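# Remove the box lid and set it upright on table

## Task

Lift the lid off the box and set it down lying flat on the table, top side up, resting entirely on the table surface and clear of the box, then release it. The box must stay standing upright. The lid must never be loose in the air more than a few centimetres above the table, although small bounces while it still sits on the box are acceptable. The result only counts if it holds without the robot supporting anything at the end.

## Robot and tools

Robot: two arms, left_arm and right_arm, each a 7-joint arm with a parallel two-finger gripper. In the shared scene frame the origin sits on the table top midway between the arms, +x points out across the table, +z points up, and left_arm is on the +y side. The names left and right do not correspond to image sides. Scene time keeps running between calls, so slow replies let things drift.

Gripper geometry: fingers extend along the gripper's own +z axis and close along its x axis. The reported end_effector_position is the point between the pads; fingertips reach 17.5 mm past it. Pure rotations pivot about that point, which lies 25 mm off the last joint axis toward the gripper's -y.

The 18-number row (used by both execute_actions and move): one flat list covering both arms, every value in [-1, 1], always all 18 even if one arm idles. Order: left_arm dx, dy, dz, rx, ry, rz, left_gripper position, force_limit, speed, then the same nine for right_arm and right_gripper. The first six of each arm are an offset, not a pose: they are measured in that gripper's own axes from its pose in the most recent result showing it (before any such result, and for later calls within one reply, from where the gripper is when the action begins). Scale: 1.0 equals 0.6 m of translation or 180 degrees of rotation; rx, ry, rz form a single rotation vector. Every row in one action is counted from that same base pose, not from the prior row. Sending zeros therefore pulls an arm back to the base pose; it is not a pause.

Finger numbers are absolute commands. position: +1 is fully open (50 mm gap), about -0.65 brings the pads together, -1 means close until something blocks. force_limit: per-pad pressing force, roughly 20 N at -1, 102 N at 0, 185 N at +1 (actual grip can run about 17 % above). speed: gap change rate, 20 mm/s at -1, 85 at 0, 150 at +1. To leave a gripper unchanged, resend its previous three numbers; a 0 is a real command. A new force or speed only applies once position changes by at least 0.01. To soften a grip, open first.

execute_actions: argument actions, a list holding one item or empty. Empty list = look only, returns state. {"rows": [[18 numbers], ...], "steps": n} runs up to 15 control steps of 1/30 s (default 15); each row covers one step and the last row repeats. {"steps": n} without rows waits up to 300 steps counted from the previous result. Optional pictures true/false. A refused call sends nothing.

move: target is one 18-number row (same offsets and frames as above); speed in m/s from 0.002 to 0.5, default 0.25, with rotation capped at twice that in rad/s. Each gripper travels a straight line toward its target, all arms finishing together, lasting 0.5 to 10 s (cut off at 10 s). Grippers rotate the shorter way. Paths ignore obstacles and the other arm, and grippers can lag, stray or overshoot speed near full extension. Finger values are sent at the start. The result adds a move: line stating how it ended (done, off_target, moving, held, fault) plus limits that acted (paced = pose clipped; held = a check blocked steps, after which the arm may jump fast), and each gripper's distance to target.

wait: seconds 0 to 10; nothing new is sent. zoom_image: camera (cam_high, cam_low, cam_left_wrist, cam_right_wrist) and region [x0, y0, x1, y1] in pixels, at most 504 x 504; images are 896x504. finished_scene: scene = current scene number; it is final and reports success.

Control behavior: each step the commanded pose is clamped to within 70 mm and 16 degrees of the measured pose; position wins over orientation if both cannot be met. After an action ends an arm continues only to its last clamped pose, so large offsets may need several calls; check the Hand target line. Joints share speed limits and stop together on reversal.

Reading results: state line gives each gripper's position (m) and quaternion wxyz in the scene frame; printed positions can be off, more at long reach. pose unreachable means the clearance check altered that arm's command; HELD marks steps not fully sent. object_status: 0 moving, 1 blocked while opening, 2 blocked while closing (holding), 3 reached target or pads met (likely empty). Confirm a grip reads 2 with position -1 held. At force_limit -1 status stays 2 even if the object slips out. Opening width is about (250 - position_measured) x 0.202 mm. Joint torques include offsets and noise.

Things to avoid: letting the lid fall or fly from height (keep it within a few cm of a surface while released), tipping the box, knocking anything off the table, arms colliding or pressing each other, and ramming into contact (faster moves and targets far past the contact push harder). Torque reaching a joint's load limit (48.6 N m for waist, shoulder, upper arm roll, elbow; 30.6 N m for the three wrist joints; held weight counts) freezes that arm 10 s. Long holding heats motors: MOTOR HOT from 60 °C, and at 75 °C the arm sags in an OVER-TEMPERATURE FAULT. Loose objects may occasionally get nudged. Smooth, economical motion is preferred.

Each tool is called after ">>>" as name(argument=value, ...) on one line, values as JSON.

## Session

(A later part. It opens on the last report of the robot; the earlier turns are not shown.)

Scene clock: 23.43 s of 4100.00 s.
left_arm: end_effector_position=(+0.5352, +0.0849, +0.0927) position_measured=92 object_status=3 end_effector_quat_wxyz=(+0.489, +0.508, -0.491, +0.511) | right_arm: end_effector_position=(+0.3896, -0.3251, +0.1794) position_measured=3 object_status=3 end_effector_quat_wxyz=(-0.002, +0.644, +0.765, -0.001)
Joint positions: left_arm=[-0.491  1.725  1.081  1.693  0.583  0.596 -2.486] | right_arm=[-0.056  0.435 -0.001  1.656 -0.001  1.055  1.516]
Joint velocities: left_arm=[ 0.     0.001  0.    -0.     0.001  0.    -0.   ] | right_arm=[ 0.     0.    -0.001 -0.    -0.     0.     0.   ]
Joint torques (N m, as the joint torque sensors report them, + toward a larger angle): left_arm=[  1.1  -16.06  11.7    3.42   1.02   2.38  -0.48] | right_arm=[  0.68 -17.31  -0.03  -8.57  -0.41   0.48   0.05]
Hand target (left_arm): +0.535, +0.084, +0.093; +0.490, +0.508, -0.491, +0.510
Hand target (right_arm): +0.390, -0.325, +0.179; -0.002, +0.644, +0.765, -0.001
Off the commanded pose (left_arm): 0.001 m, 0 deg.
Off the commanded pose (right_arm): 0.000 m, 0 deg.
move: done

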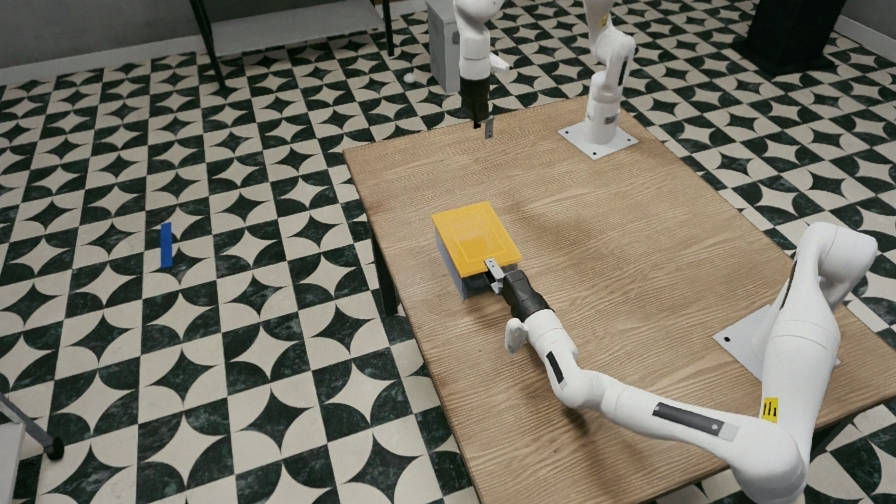

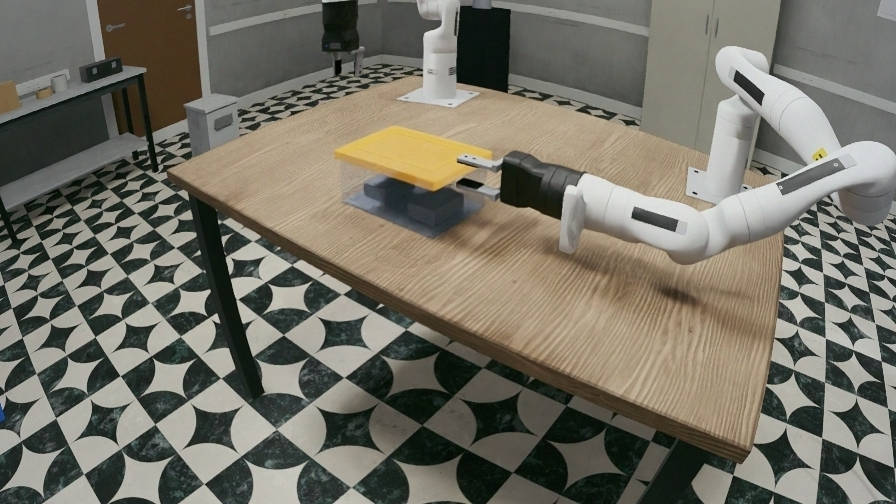

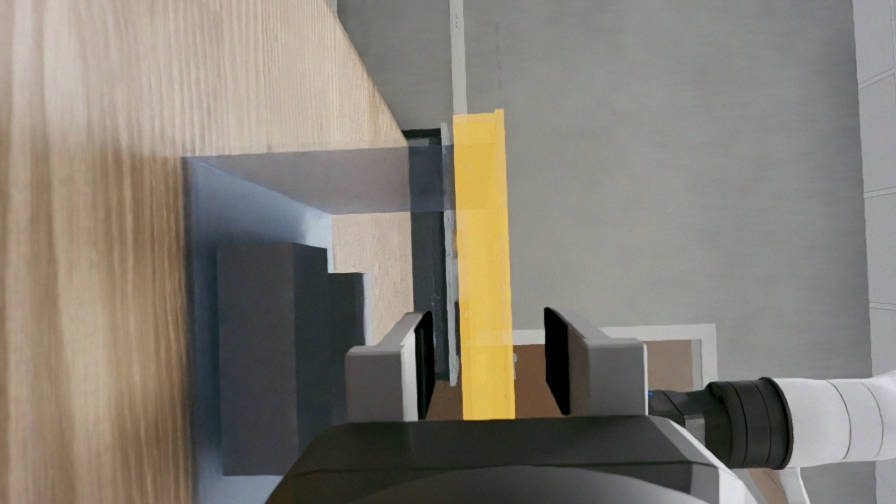

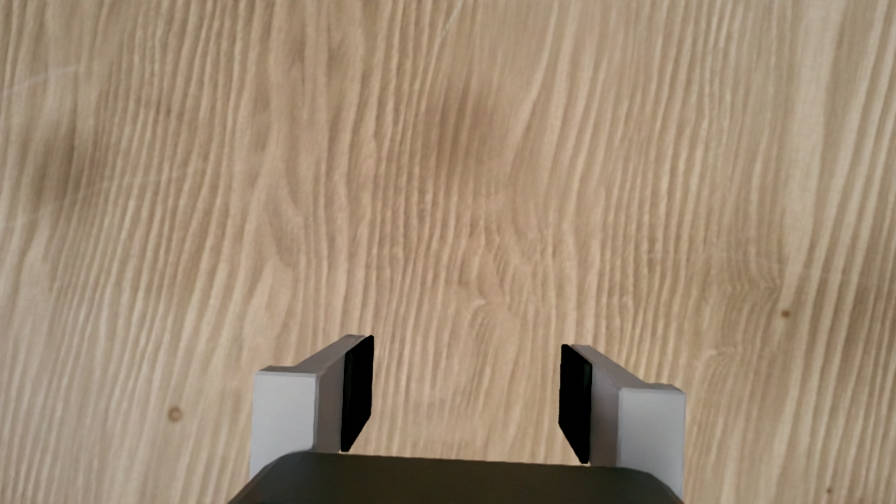

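>>> move(target=[0,0,0,0,0,0,-1,0.4,-0.3,0,0,0,0,0,0,1,0,0])

>>> move(target=[0.025,0,0,0,0,0,-1,0.4,-0.3,0,0,0,0,0,0,1,0,0], speed=0.02)

>>> zoom_image(camera="cam_low", region=[320, 100, 580, 260])

Scene clock: 24.97 s of 4100.00 s.
left_arm: end_effector_position=(+0.5354, +0.0851, +0.0925) position_measured=196 object_status=2 end_effector_quat_wxyz=(+0.489, +0.509, -0.491, +0.511) | right_arm: end_effector_position=(+0.3896, -0.3251, +0.1794) position_measured=3 object_status=3 end_effector_quat_wxyz=(-0.002, +0.644, +0.765, -0.001)
Joint positions: left_arm=[-0.492  1.725  1.081  1.693  0.583  0.596 -2.486] | right_arm=[-0.056  0.435 -0.001  1.656 -0.001  1.055  1.516]
Joint velocities: left_arm=[-0.002  0.002  0.    -0.    -0.001 -0.     0.   ] | right_arm=[-0.    -0.001 -0.    -0.     0.    -0.     0.001]
Joint torques (N m, as the joint torque sensors report them, + toward a larger angle): left_arm=[  0.08 -16.46  11.46   3.48   0.93   2.62  -0.53] | right_arm=[  0.18 -17.45   0.24  -8.88  -0.1    0.24  -0.32]
Hand target (left_arm): +0.535, +0.085, +0.093; +0.489, +0.508, -0.491, +0.511
Hand target (right_arm): +0.390, -0.325, +0.179; -0.002, +0.644, +0.765, -0.001
Off the commanded pose (left_arm): 0.000 m, 0 deg.
Off the commanded pose (right_arm): 0.000 m, 0 deg.
move: done

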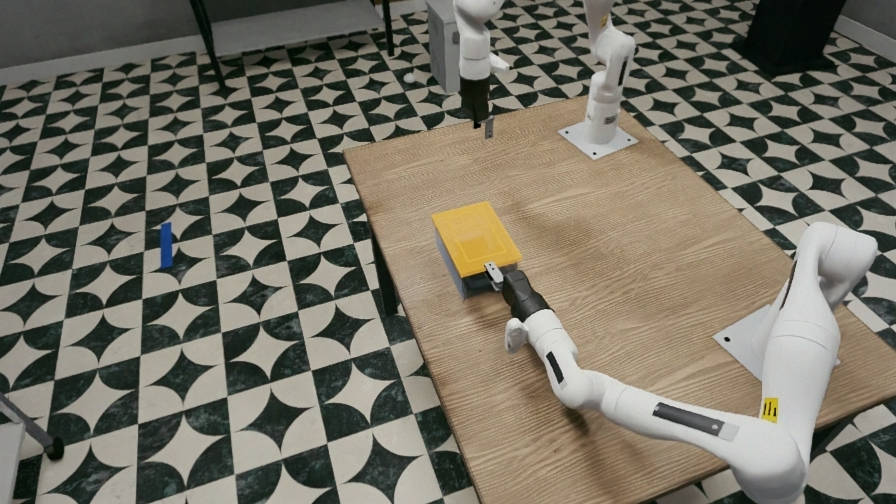

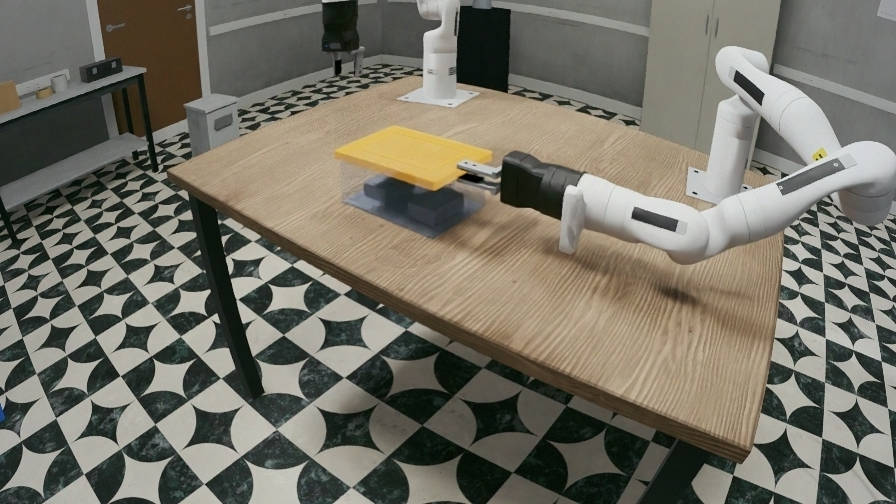

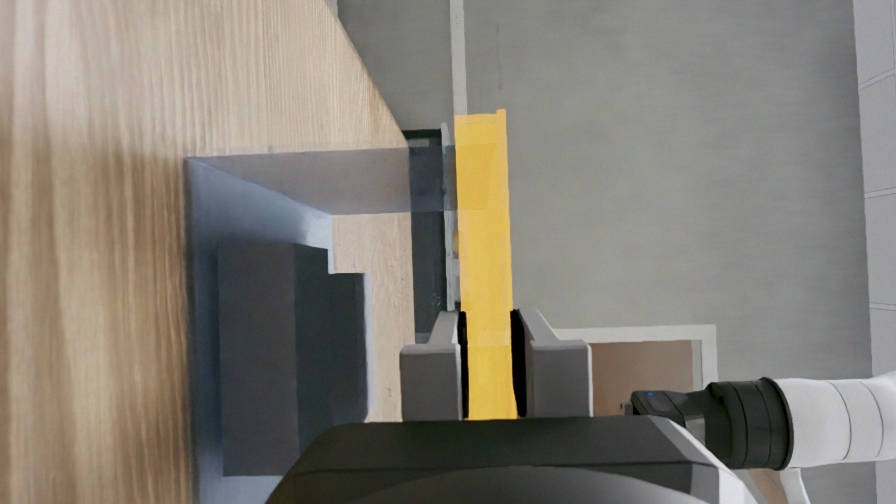

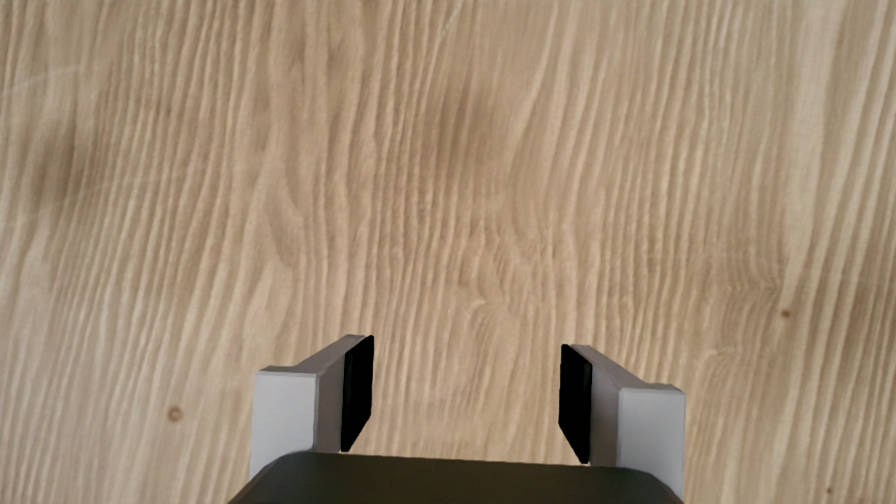

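Scene clock: 25.93 s of 4100.00 s.
left_arm: end_effector_position=(+0.5352, +0.0853, +0.1053) position_measured=196 object_status=2 end_effector_quat_wxyz=(+0.489, +0.510, -0.491, +0.510) | right_arm: end_effector_position=(+0.3896, -0.3251, +0.1794) position_measured=3 object_status=3 end_effector_quat_wxyz=(-0.002, +0.644, +0.765, -0.001)
Joint positions: left_arm=[-0.496  1.701  1.094  1.714  0.592  0.581 -2.471] | right_arm=[-0.056  0.435 -0.001  1.656 -0.001  1.055  1.516]
Joint velocities: left_arm=[ 0.001 -0.001  0.001  0.    -0.004 -0.003  0.002] | right_arm=[-0. -0. -0.  0.  0.  0. -0.]
Joint torques (N m, as the joint torque sensors report them, + toward a larger angle): left_arm=[ -0.19 -16.83  14.65   4.28   1.93   4.27  -0.63] | right_arm=[ -0.47 -17.66   0.29  -8.81  -0.44   0.34  -0.05]
Hand target (left_arm): +0.535, +0.085, +0.107; +0.489, +0.509, -0.491, +0.511
Hand target (right_arm): +0.390, -0.325, +0.179; -0.002, +0.644, +0.765, -0.001
Off the commanded pose (left_arm): 0.002 m, 0 deg.
Off the commanded pose (right_arm): 0.000 m, 0 deg.
move: done

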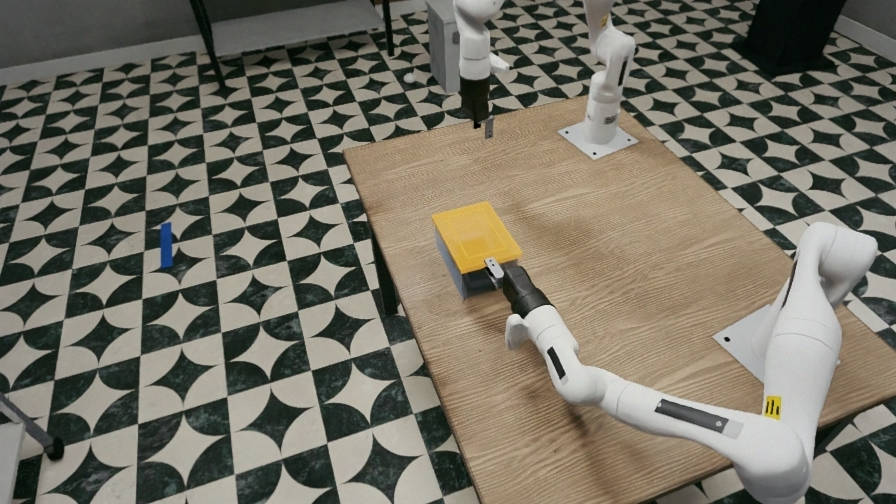

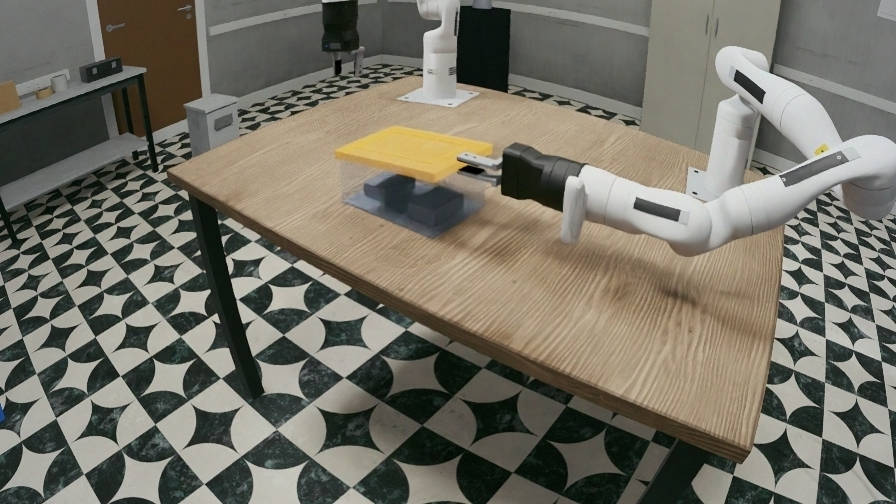

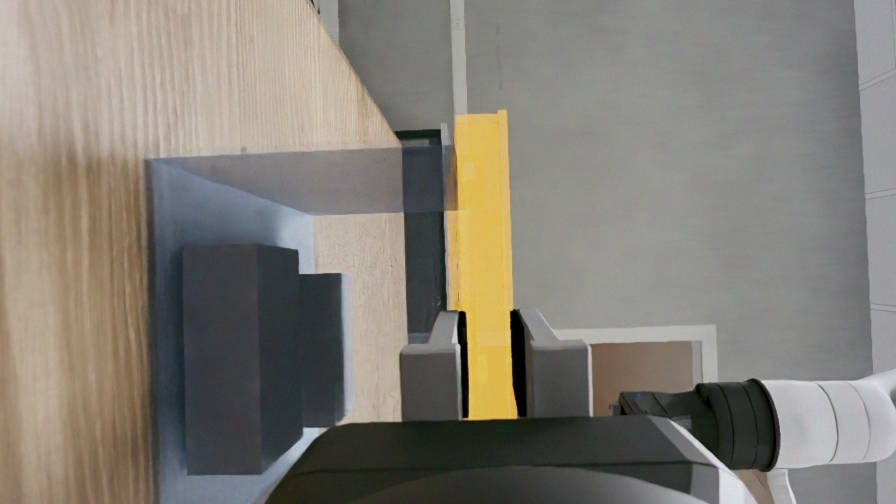

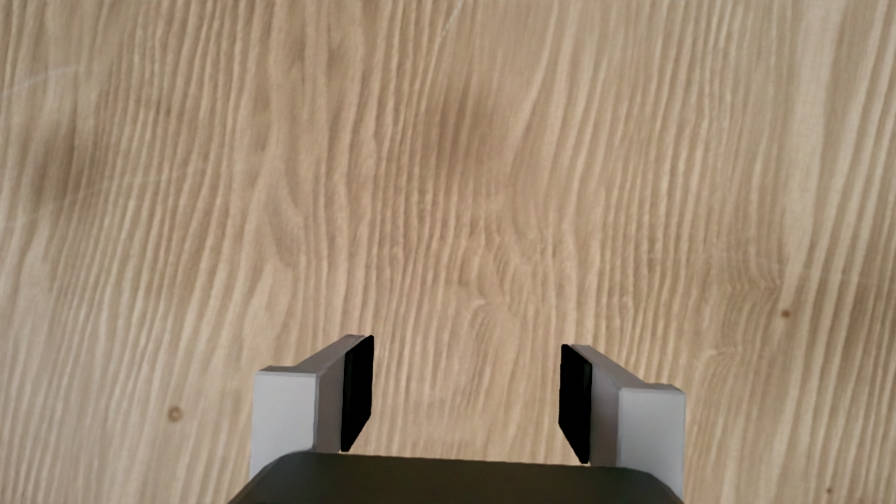

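Region (320, 100, 580, 260) of cam_low's 896x504 image, scaled by 1.938, with more detail than that image has; it fills the top 310 rows of this view, and the rest is white.

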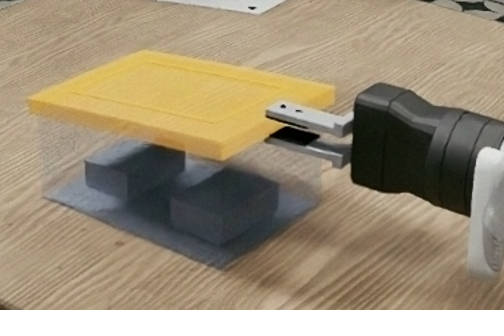

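>>> move(target=[-0.021,0,0,0,0,0,-1,0.4,-0.3,0,0,0,0,0,0,0.4,0,0], speed=0.03)

>>> move(target=[0.006,0,0.004,0,-0.139,0,0.6,-0.6,0.5,0.145,0.285,0.135,-0.024,0.361,0.037,0.6,-0.6,0], speed=0.25)

>>> zoom_image(camera="cam_low", region=[280, 80, 580, 260])

Scene clock: 31.23 s of 4100.00 s.
left_arm: end_effector_position=(+0.5354, +0.0855, +0.0928) position_measured=196 object_status=2 end_effector_quat_wxyz=(+0.489, +0.510, -0.491, +0.510) | right_arm: end_effector_position=(+0.3896, -0.3251, +0.1794) position_measured=92 object_status=3 end_effector_quat_wxyz=(-0.002, +0.644, +0.765, -0.001)
Joint positions: left_arm=[-0.493  1.722  1.081  1.696  0.583  0.592 -2.483] | right_arm=[-0.056  0.435 -0.001  1.655 -0.001  1.055  1.516]
Joint velocities: left_arm=[-0.001 -0.001 -0.    -0.001  0.     0.001 -0.001] | right_arm=[-0.    -0.001 -0.001 -0.    -0.    -0.    -0.   ]
Joint torques (N m, as the joint torque sensors report them, + toward a larger angle): left_arm=[ -0.1  -16.39  11.41   3.52   0.86   2.53  -0.57] | right_arm=[  0.26 -17.76   0.33  -8.51  -0.45   0.32  -0.07]
Hand target (left_arm): +0.535, +0.085, +0.093; +0.489, +0.510, -0.491, +0.510
Hand target (right_arm): +0.390, -0.325, +0.179; -0.002, +0.644, +0.765, -0.001
Off the commanded pose (left_arm): 0.000 m, 0 deg.
Off the commanded pose (right_arm): 0.000 m, 0 deg.
After step 90, 1.47 s passed at rest.
move: done

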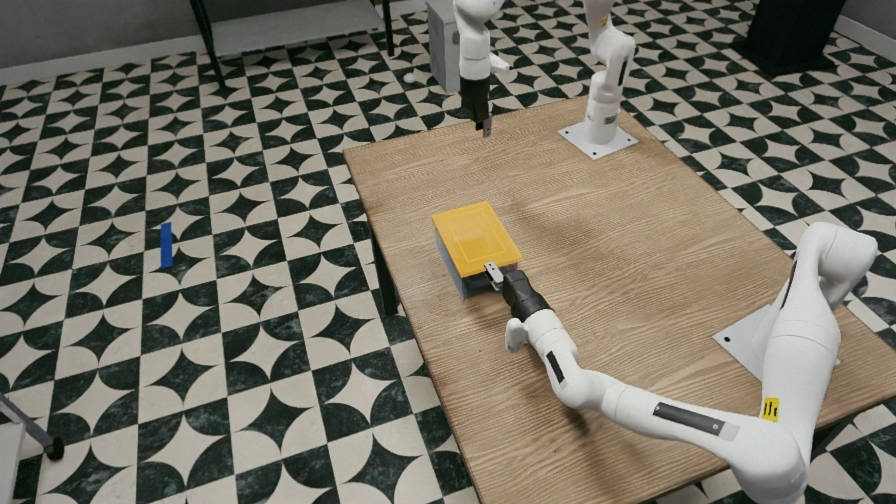

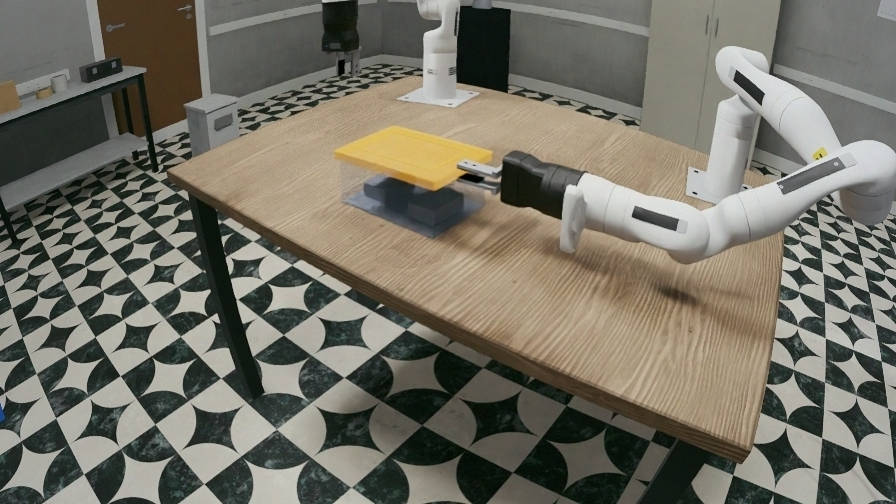

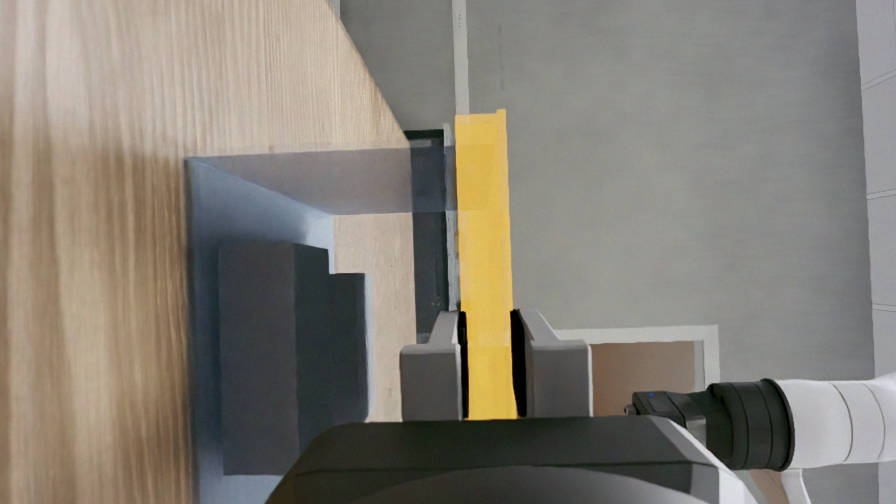

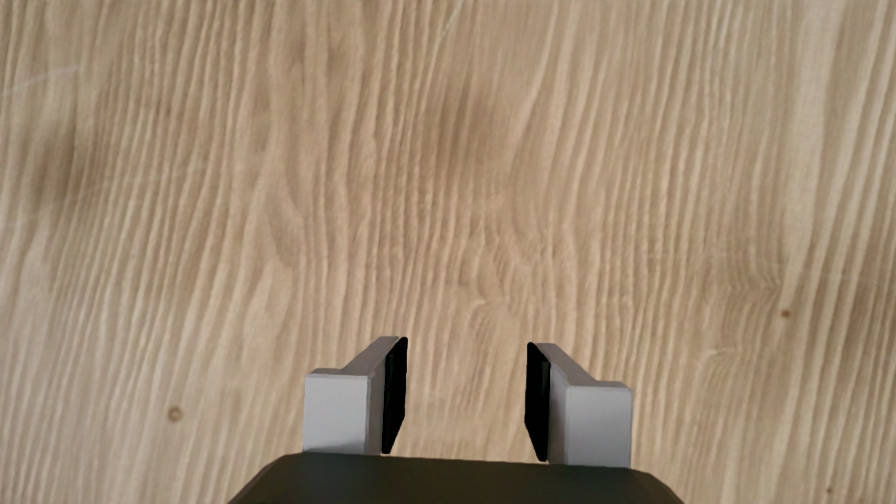

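Scene clock: 33.90 s of 4100.00 s.
left_arm: end_effector_position=(+0.5354, +0.0832, +0.0957) position_measured=63 object_status=3 end_effector_quat_wxyz=(-0.371, -0.609, +0.585, -0.387) | right_arm: end_effector_position=(+0.5435, -0.2106, +0.0992) position_measured=63 object_status=3 end_effector_quat_wxyz=(-0.389, +0.584, +0.607, +0.373)
Joint positions: left_arm=[-0.351  1.255  0.963  1.813  0.649  0.396 -2.212] | right_arm=[ 0.506  1.202 -0.429  1.132 -0.773  1.219  2.155]
Joint velocities: left_arm=[ 0.002 -0.005  0.001  0.    -0.001  0.     0.002] | right_arm=[ 0.001  0.013  0.003 -0.001 -0.001  0.001  0.001]
Joint torques (N m, as the joint torque sensors report them, + toward a larger angle): left_arm=[  0.12 -17.23  10.    -1.59   0.97   1.67  -0.62] | right_arm=[ -0.06 -24.97  -6.04  -6.16  -2.59   2.19  -0.39]
Hand target (left_arm): +0.535, +0.083, +0.096; +0.371, +0.609, -0.585, +0.387
Hand target (right_arm): +0.543, -0.211, +0.099; -0.389, +0.584, +0.607, +0.373
Off the commanded pose (left_arm): 0.001 m, 0 deg.
Off the commanded pose (right_arm): 0.002 m, 0 deg.
move: done

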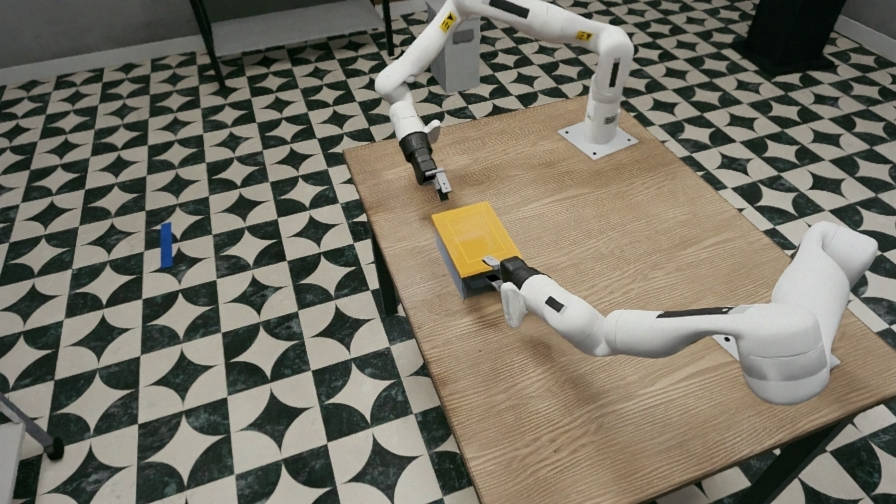

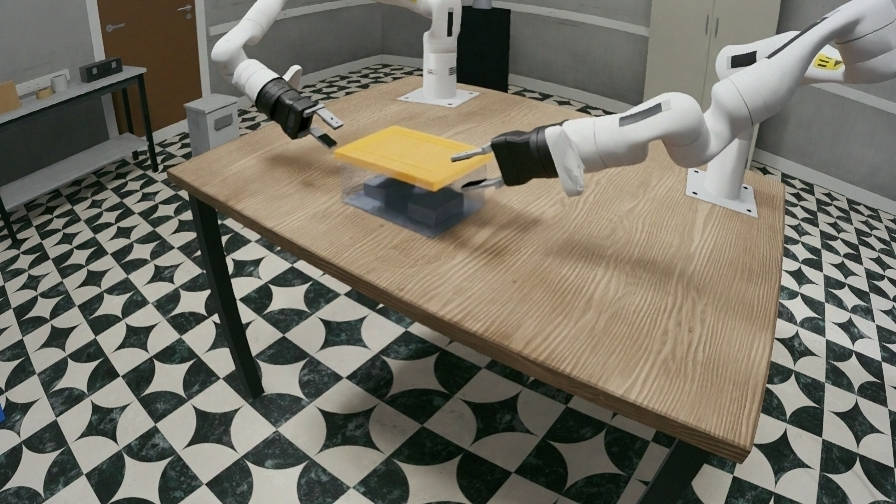

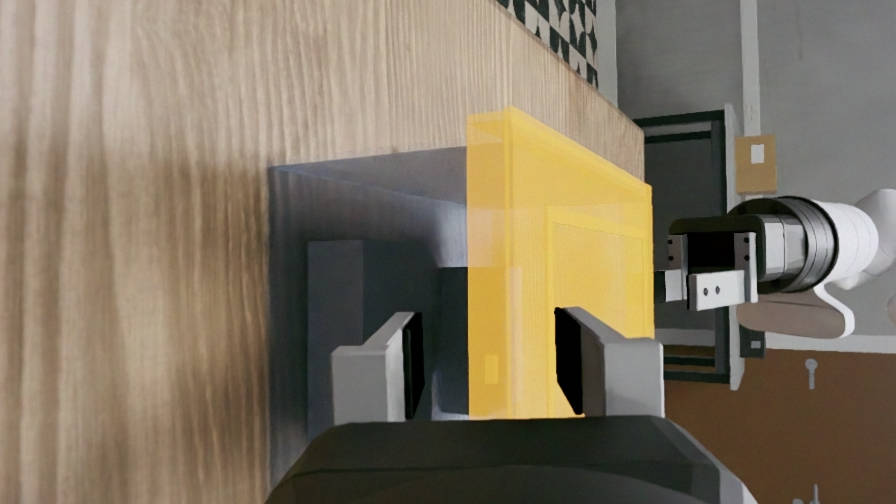

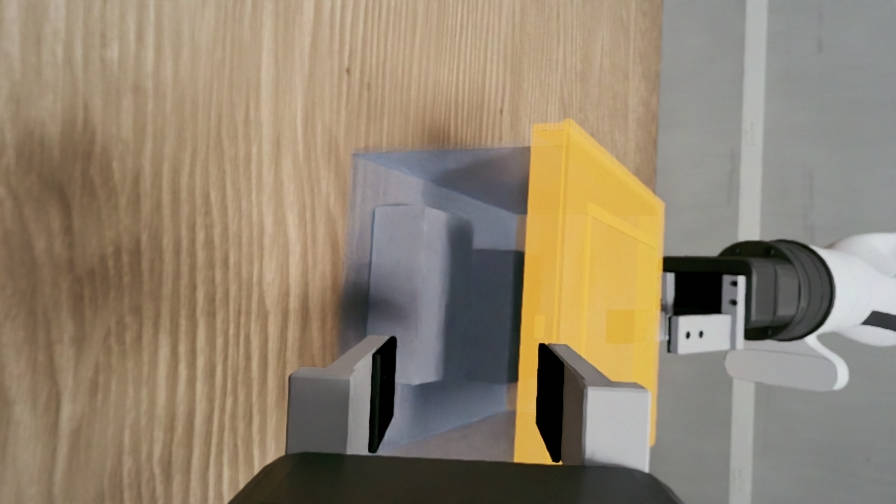

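Region (280, 80, 580, 260) of cam_low's 896x504 image, scaled by 1.680, with more detail than that image has; it fills the top 302 rows of this view, and the rest is white.

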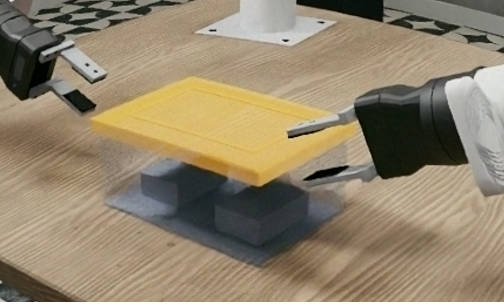

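>>> move(target=[0,0,0,0,0,0,0.6,-0.6,0.5,0.03,-0.012,0.068,0,0,0,0.6,-0.6,0], speed=0.08)

Scene clock: 35.60 s of 4100.00 s.
left_arm: end_effector_position=(+0.5354, +0.0832, +0.0958) position_measured=63 object_status=3 end_effector_quat_wxyz=(-0.371, -0.609, +0.585, -0.387) | right_arm: end_effector_position=(+0.5346, -0.1663, +0.0982) position_measured=63 object_status=3 end_effector_quat_wxyz=(-0.389, +0.584, +0.607, +0.373)
Joint positions: left_arm=[-0.351  1.255  0.963  1.813  0.649  0.396 -2.212] | right_arm=[ 0.458  1.182 -0.454  1.207 -0.806  1.124  2.168]
Joint velocities: left_arm=[-0.001 -0.001  0.     0.    -0.    -0.     0.   ] | right_arm=[ 0.    -0.    -0.002  0.     0.001 -0.     0.   ]
Joint torques (N m, as the joint torque sensors report them, + toward a larger angle): left_arm=[ -0.15 -17.45  10.25  -1.58   0.69   1.74  -0.54] | right_arm=[ -0.08 -25.05  -6.2   -6.17  -2.89   1.96  -0.41]
Hand target (left_arm): +0.535, +0.083, +0.096; +0.371, +0.609, -0.585, +0.387
Hand target (right_arm): +0.535, -0.166, +0.098; -0.389, +0.584, +0.607, +0.373
Off the commanded pose (left_arm): 0.000 m, 0 deg.
Off the commanded pose (right_arm): 0.000 m, 0 deg.
move: done

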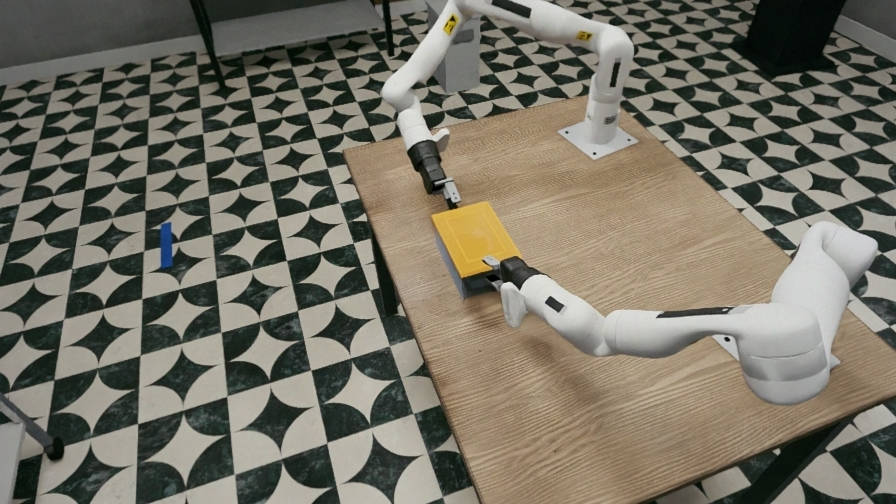

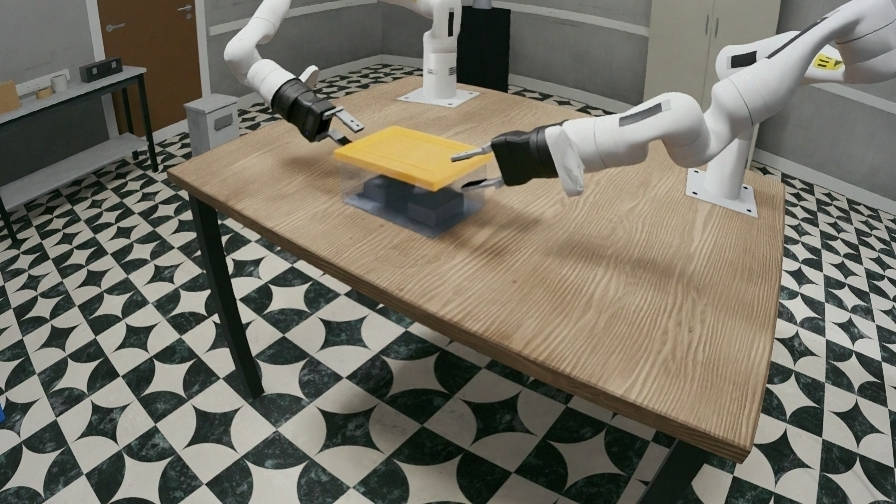

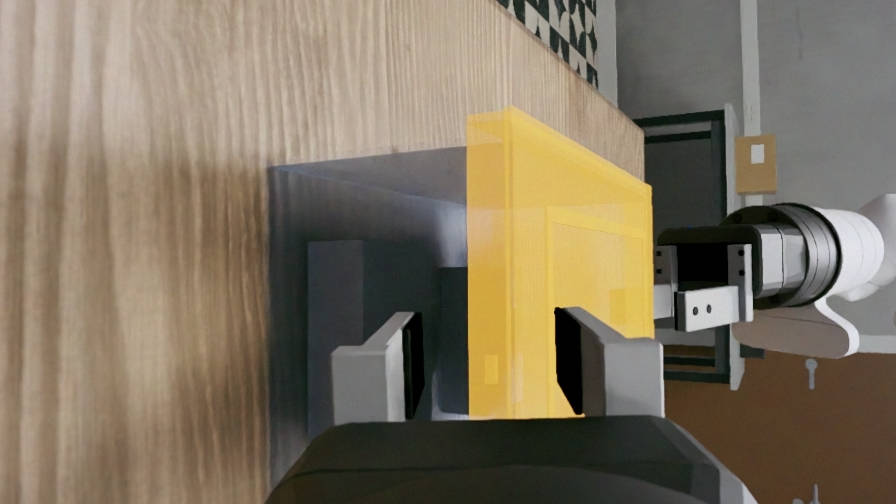

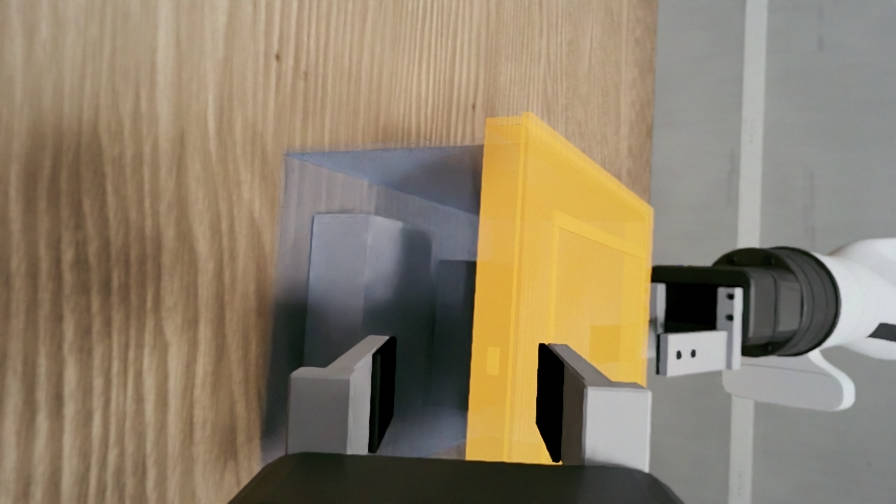

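>>> move(target=[0.003,0,0.005,0,0,0,0.6,-0.6,0.5,0.019,-0.006,0.04,0,0,0,0.6,-0.6,0], speed=0.04)

>>> move(target=[0,0,0,0,0,0,-1,-0.6,-0.6,0,0,0,0,0,0,-1,-0.6,-0.6])

>>> zoom_image(camera="cam_low", region=[280, 80, 580, 260])

Scene clock: 37.50 s of 4100.00 s.
left_arm: end_effector_position=(+0.5356, +0.0797, +0.0961) position_measured=63 object_status=3 end_effector_quat_wxyz=(-0.371, -0.609, +0.585, -0.387) | right_arm: end_effector_position=(+0.5300, -0.1399, +0.0984) position_measured=63 object_status=3 end_effector_quat_wxyz=(-0.389, +0.584, +0.607, +0.373)
Joint positions: left_arm=[-0.344  1.256  0.965  1.811  0.651  0.391 -2.211] | right_arm=[ 0.427  1.173 -0.47   1.241 -0.826  1.071  2.172]
Joint velocities: left_arm=[ 0.     0.    -0.    -0.     0.     0.    -0.002] | right_arm=[ 0.    -0.002 -0.001 -0.     0.001 -0.001 -0.001]
Joint torques (N m, as the joint torque sensors report them, + toward a larger angle): left_arm=[ -0.19 -17.33  10.26  -1.69   0.78   1.68  -0.48] | right_arm=[  0.18 -24.21  -6.45  -5.6   -2.67   1.79  -0.38]
Hand target (left_arm): +0.536, +0.080, +0.096; +0.371, +0.609, -0.585, +0.387
Hand target (right_arm): +0.530, -0.140, +0.098; -0.389, +0.584, +0.607, +0.373
Off the commanded pose (left_arm): 0.000 m, 0 deg.
Off the commanded pose (right_arm): 0.000 m, 0 deg.
move: done

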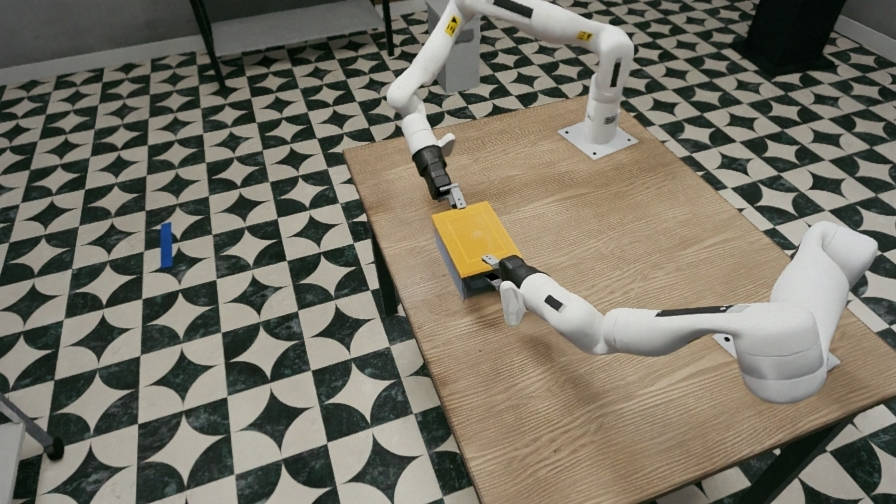

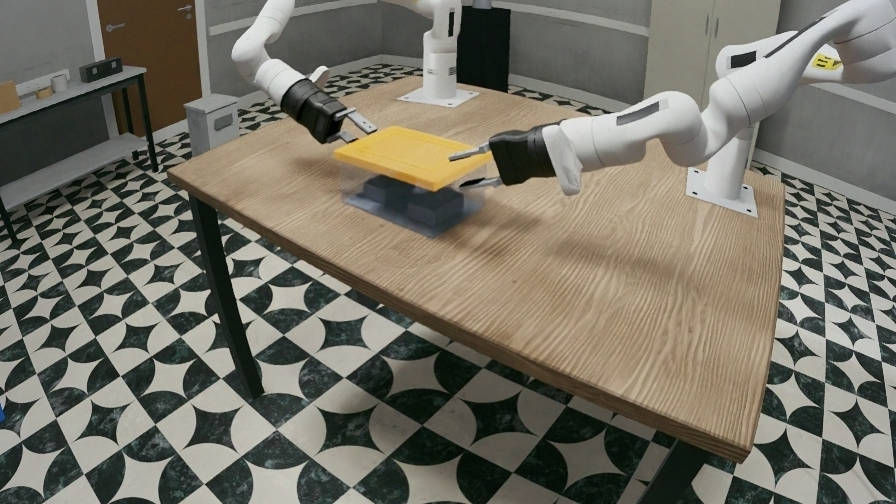

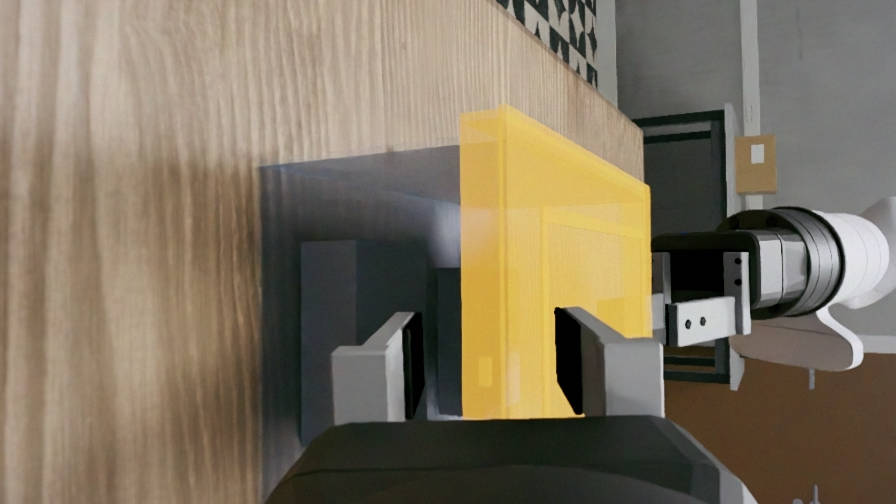

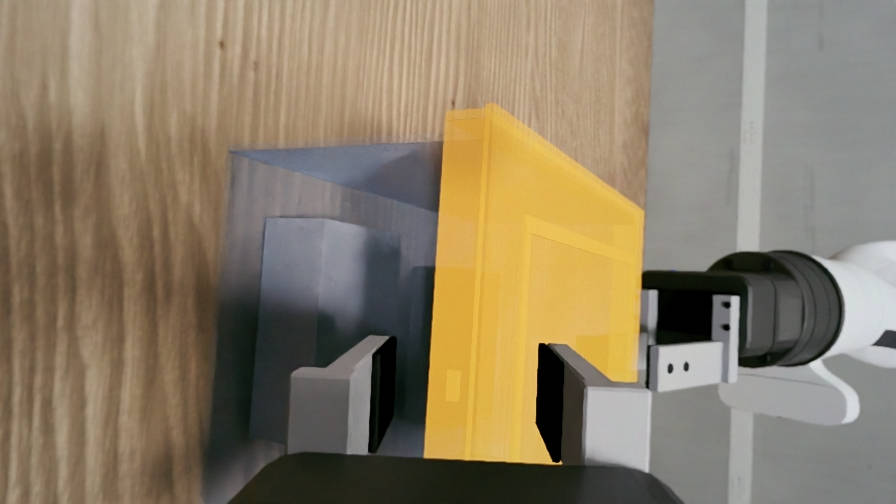

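Scene clock: 38.20 s of 4100.00 s.
left_arm: end_effector_position=(+0.5356, +0.0791, +0.0975) position_measured=170 object_status=2 end_effector_quat_wxyz=(-0.371, -0.608, +0.585, -0.388) | right_arm: end_effector_position=(+0.5301, -0.1401, +0.0980) position_measured=173 object_status=2 end_effector_quat_wxyz=(-0.389, +0.584, +0.607, +0.373)
Joint positions: left_arm=[-0.344  1.255  0.967  1.811  0.652  0.392 -2.212] | right_arm=[ 0.427  1.174 -0.47   1.241 -0.826  1.071  2.172]
Joint velocities: left_arm=[-0.001  0.    -0.001 -0.     0.     0.002 -0.003] | right_arm=[-0.001  0.001  0.001  0.     0.001 -0.    -0.   ]
Joint torques (N m, as the joint torque sensors report them, + toward a larger angle): left_arm=[ -0.32 -17.33  10.15  -1.51   0.59   1.53  -0.6 ] | right_arm=[ -0.22 -24.75  -6.45  -6.51  -2.51   2.19  -0.12]
Hand target (left_arm): +0.536, +0.080, +0.096; +0.371, +0.609, -0.585, +0.387
Hand target (right_arm): +0.530, -0.140, +0.098; -0.389, +0.584, +0.607, +0.373
Off the commanded pose (left_arm): 0.001 m, 0 deg.
Off the commanded pose (right_arm): 0.000 m, 0 deg.
move: done

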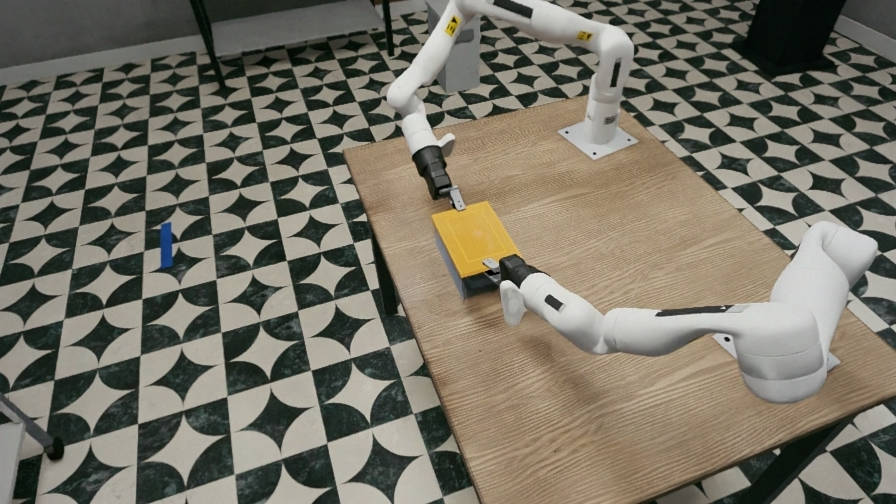

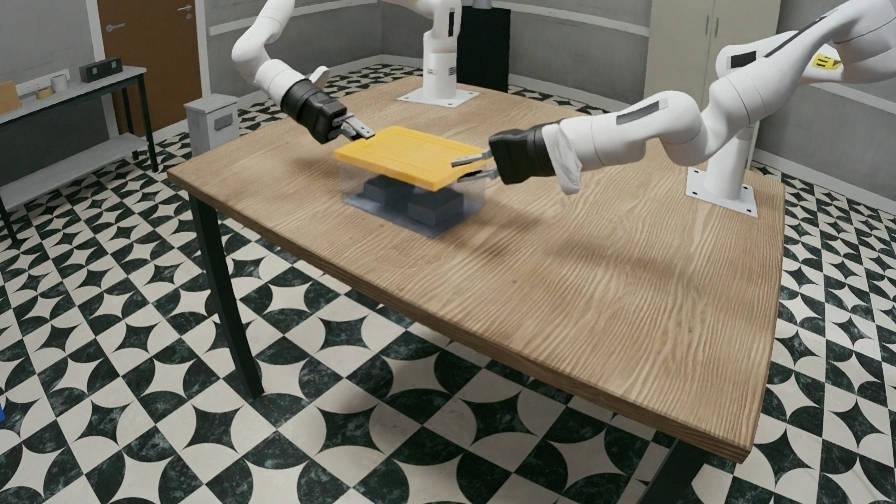

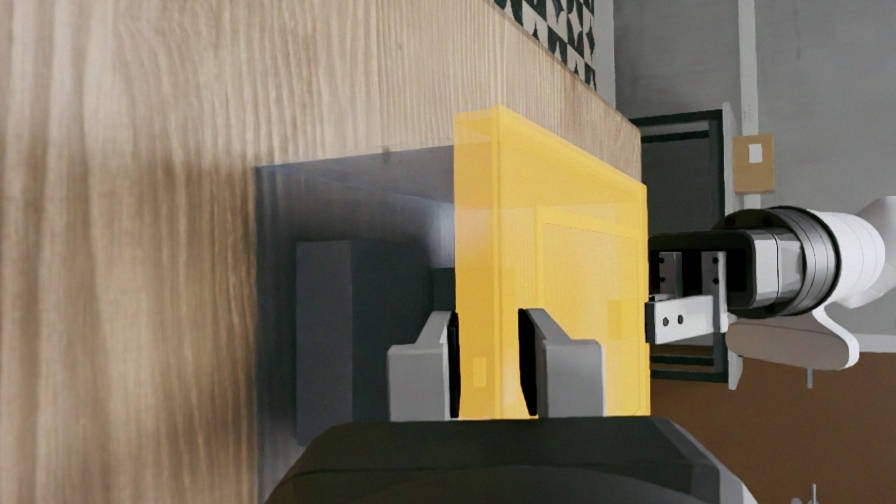

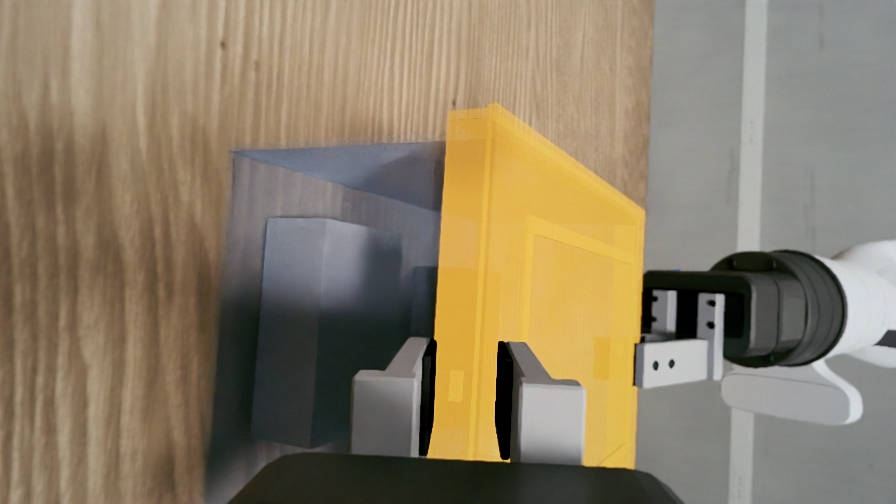

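Region (280, 80, 580, 260) of cam_low's 896x504 image, scaled by 1.680, with more detail than that image has; it fills the top 302 rows of this view, and the rest is white.

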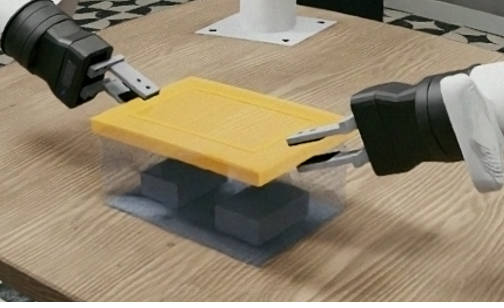

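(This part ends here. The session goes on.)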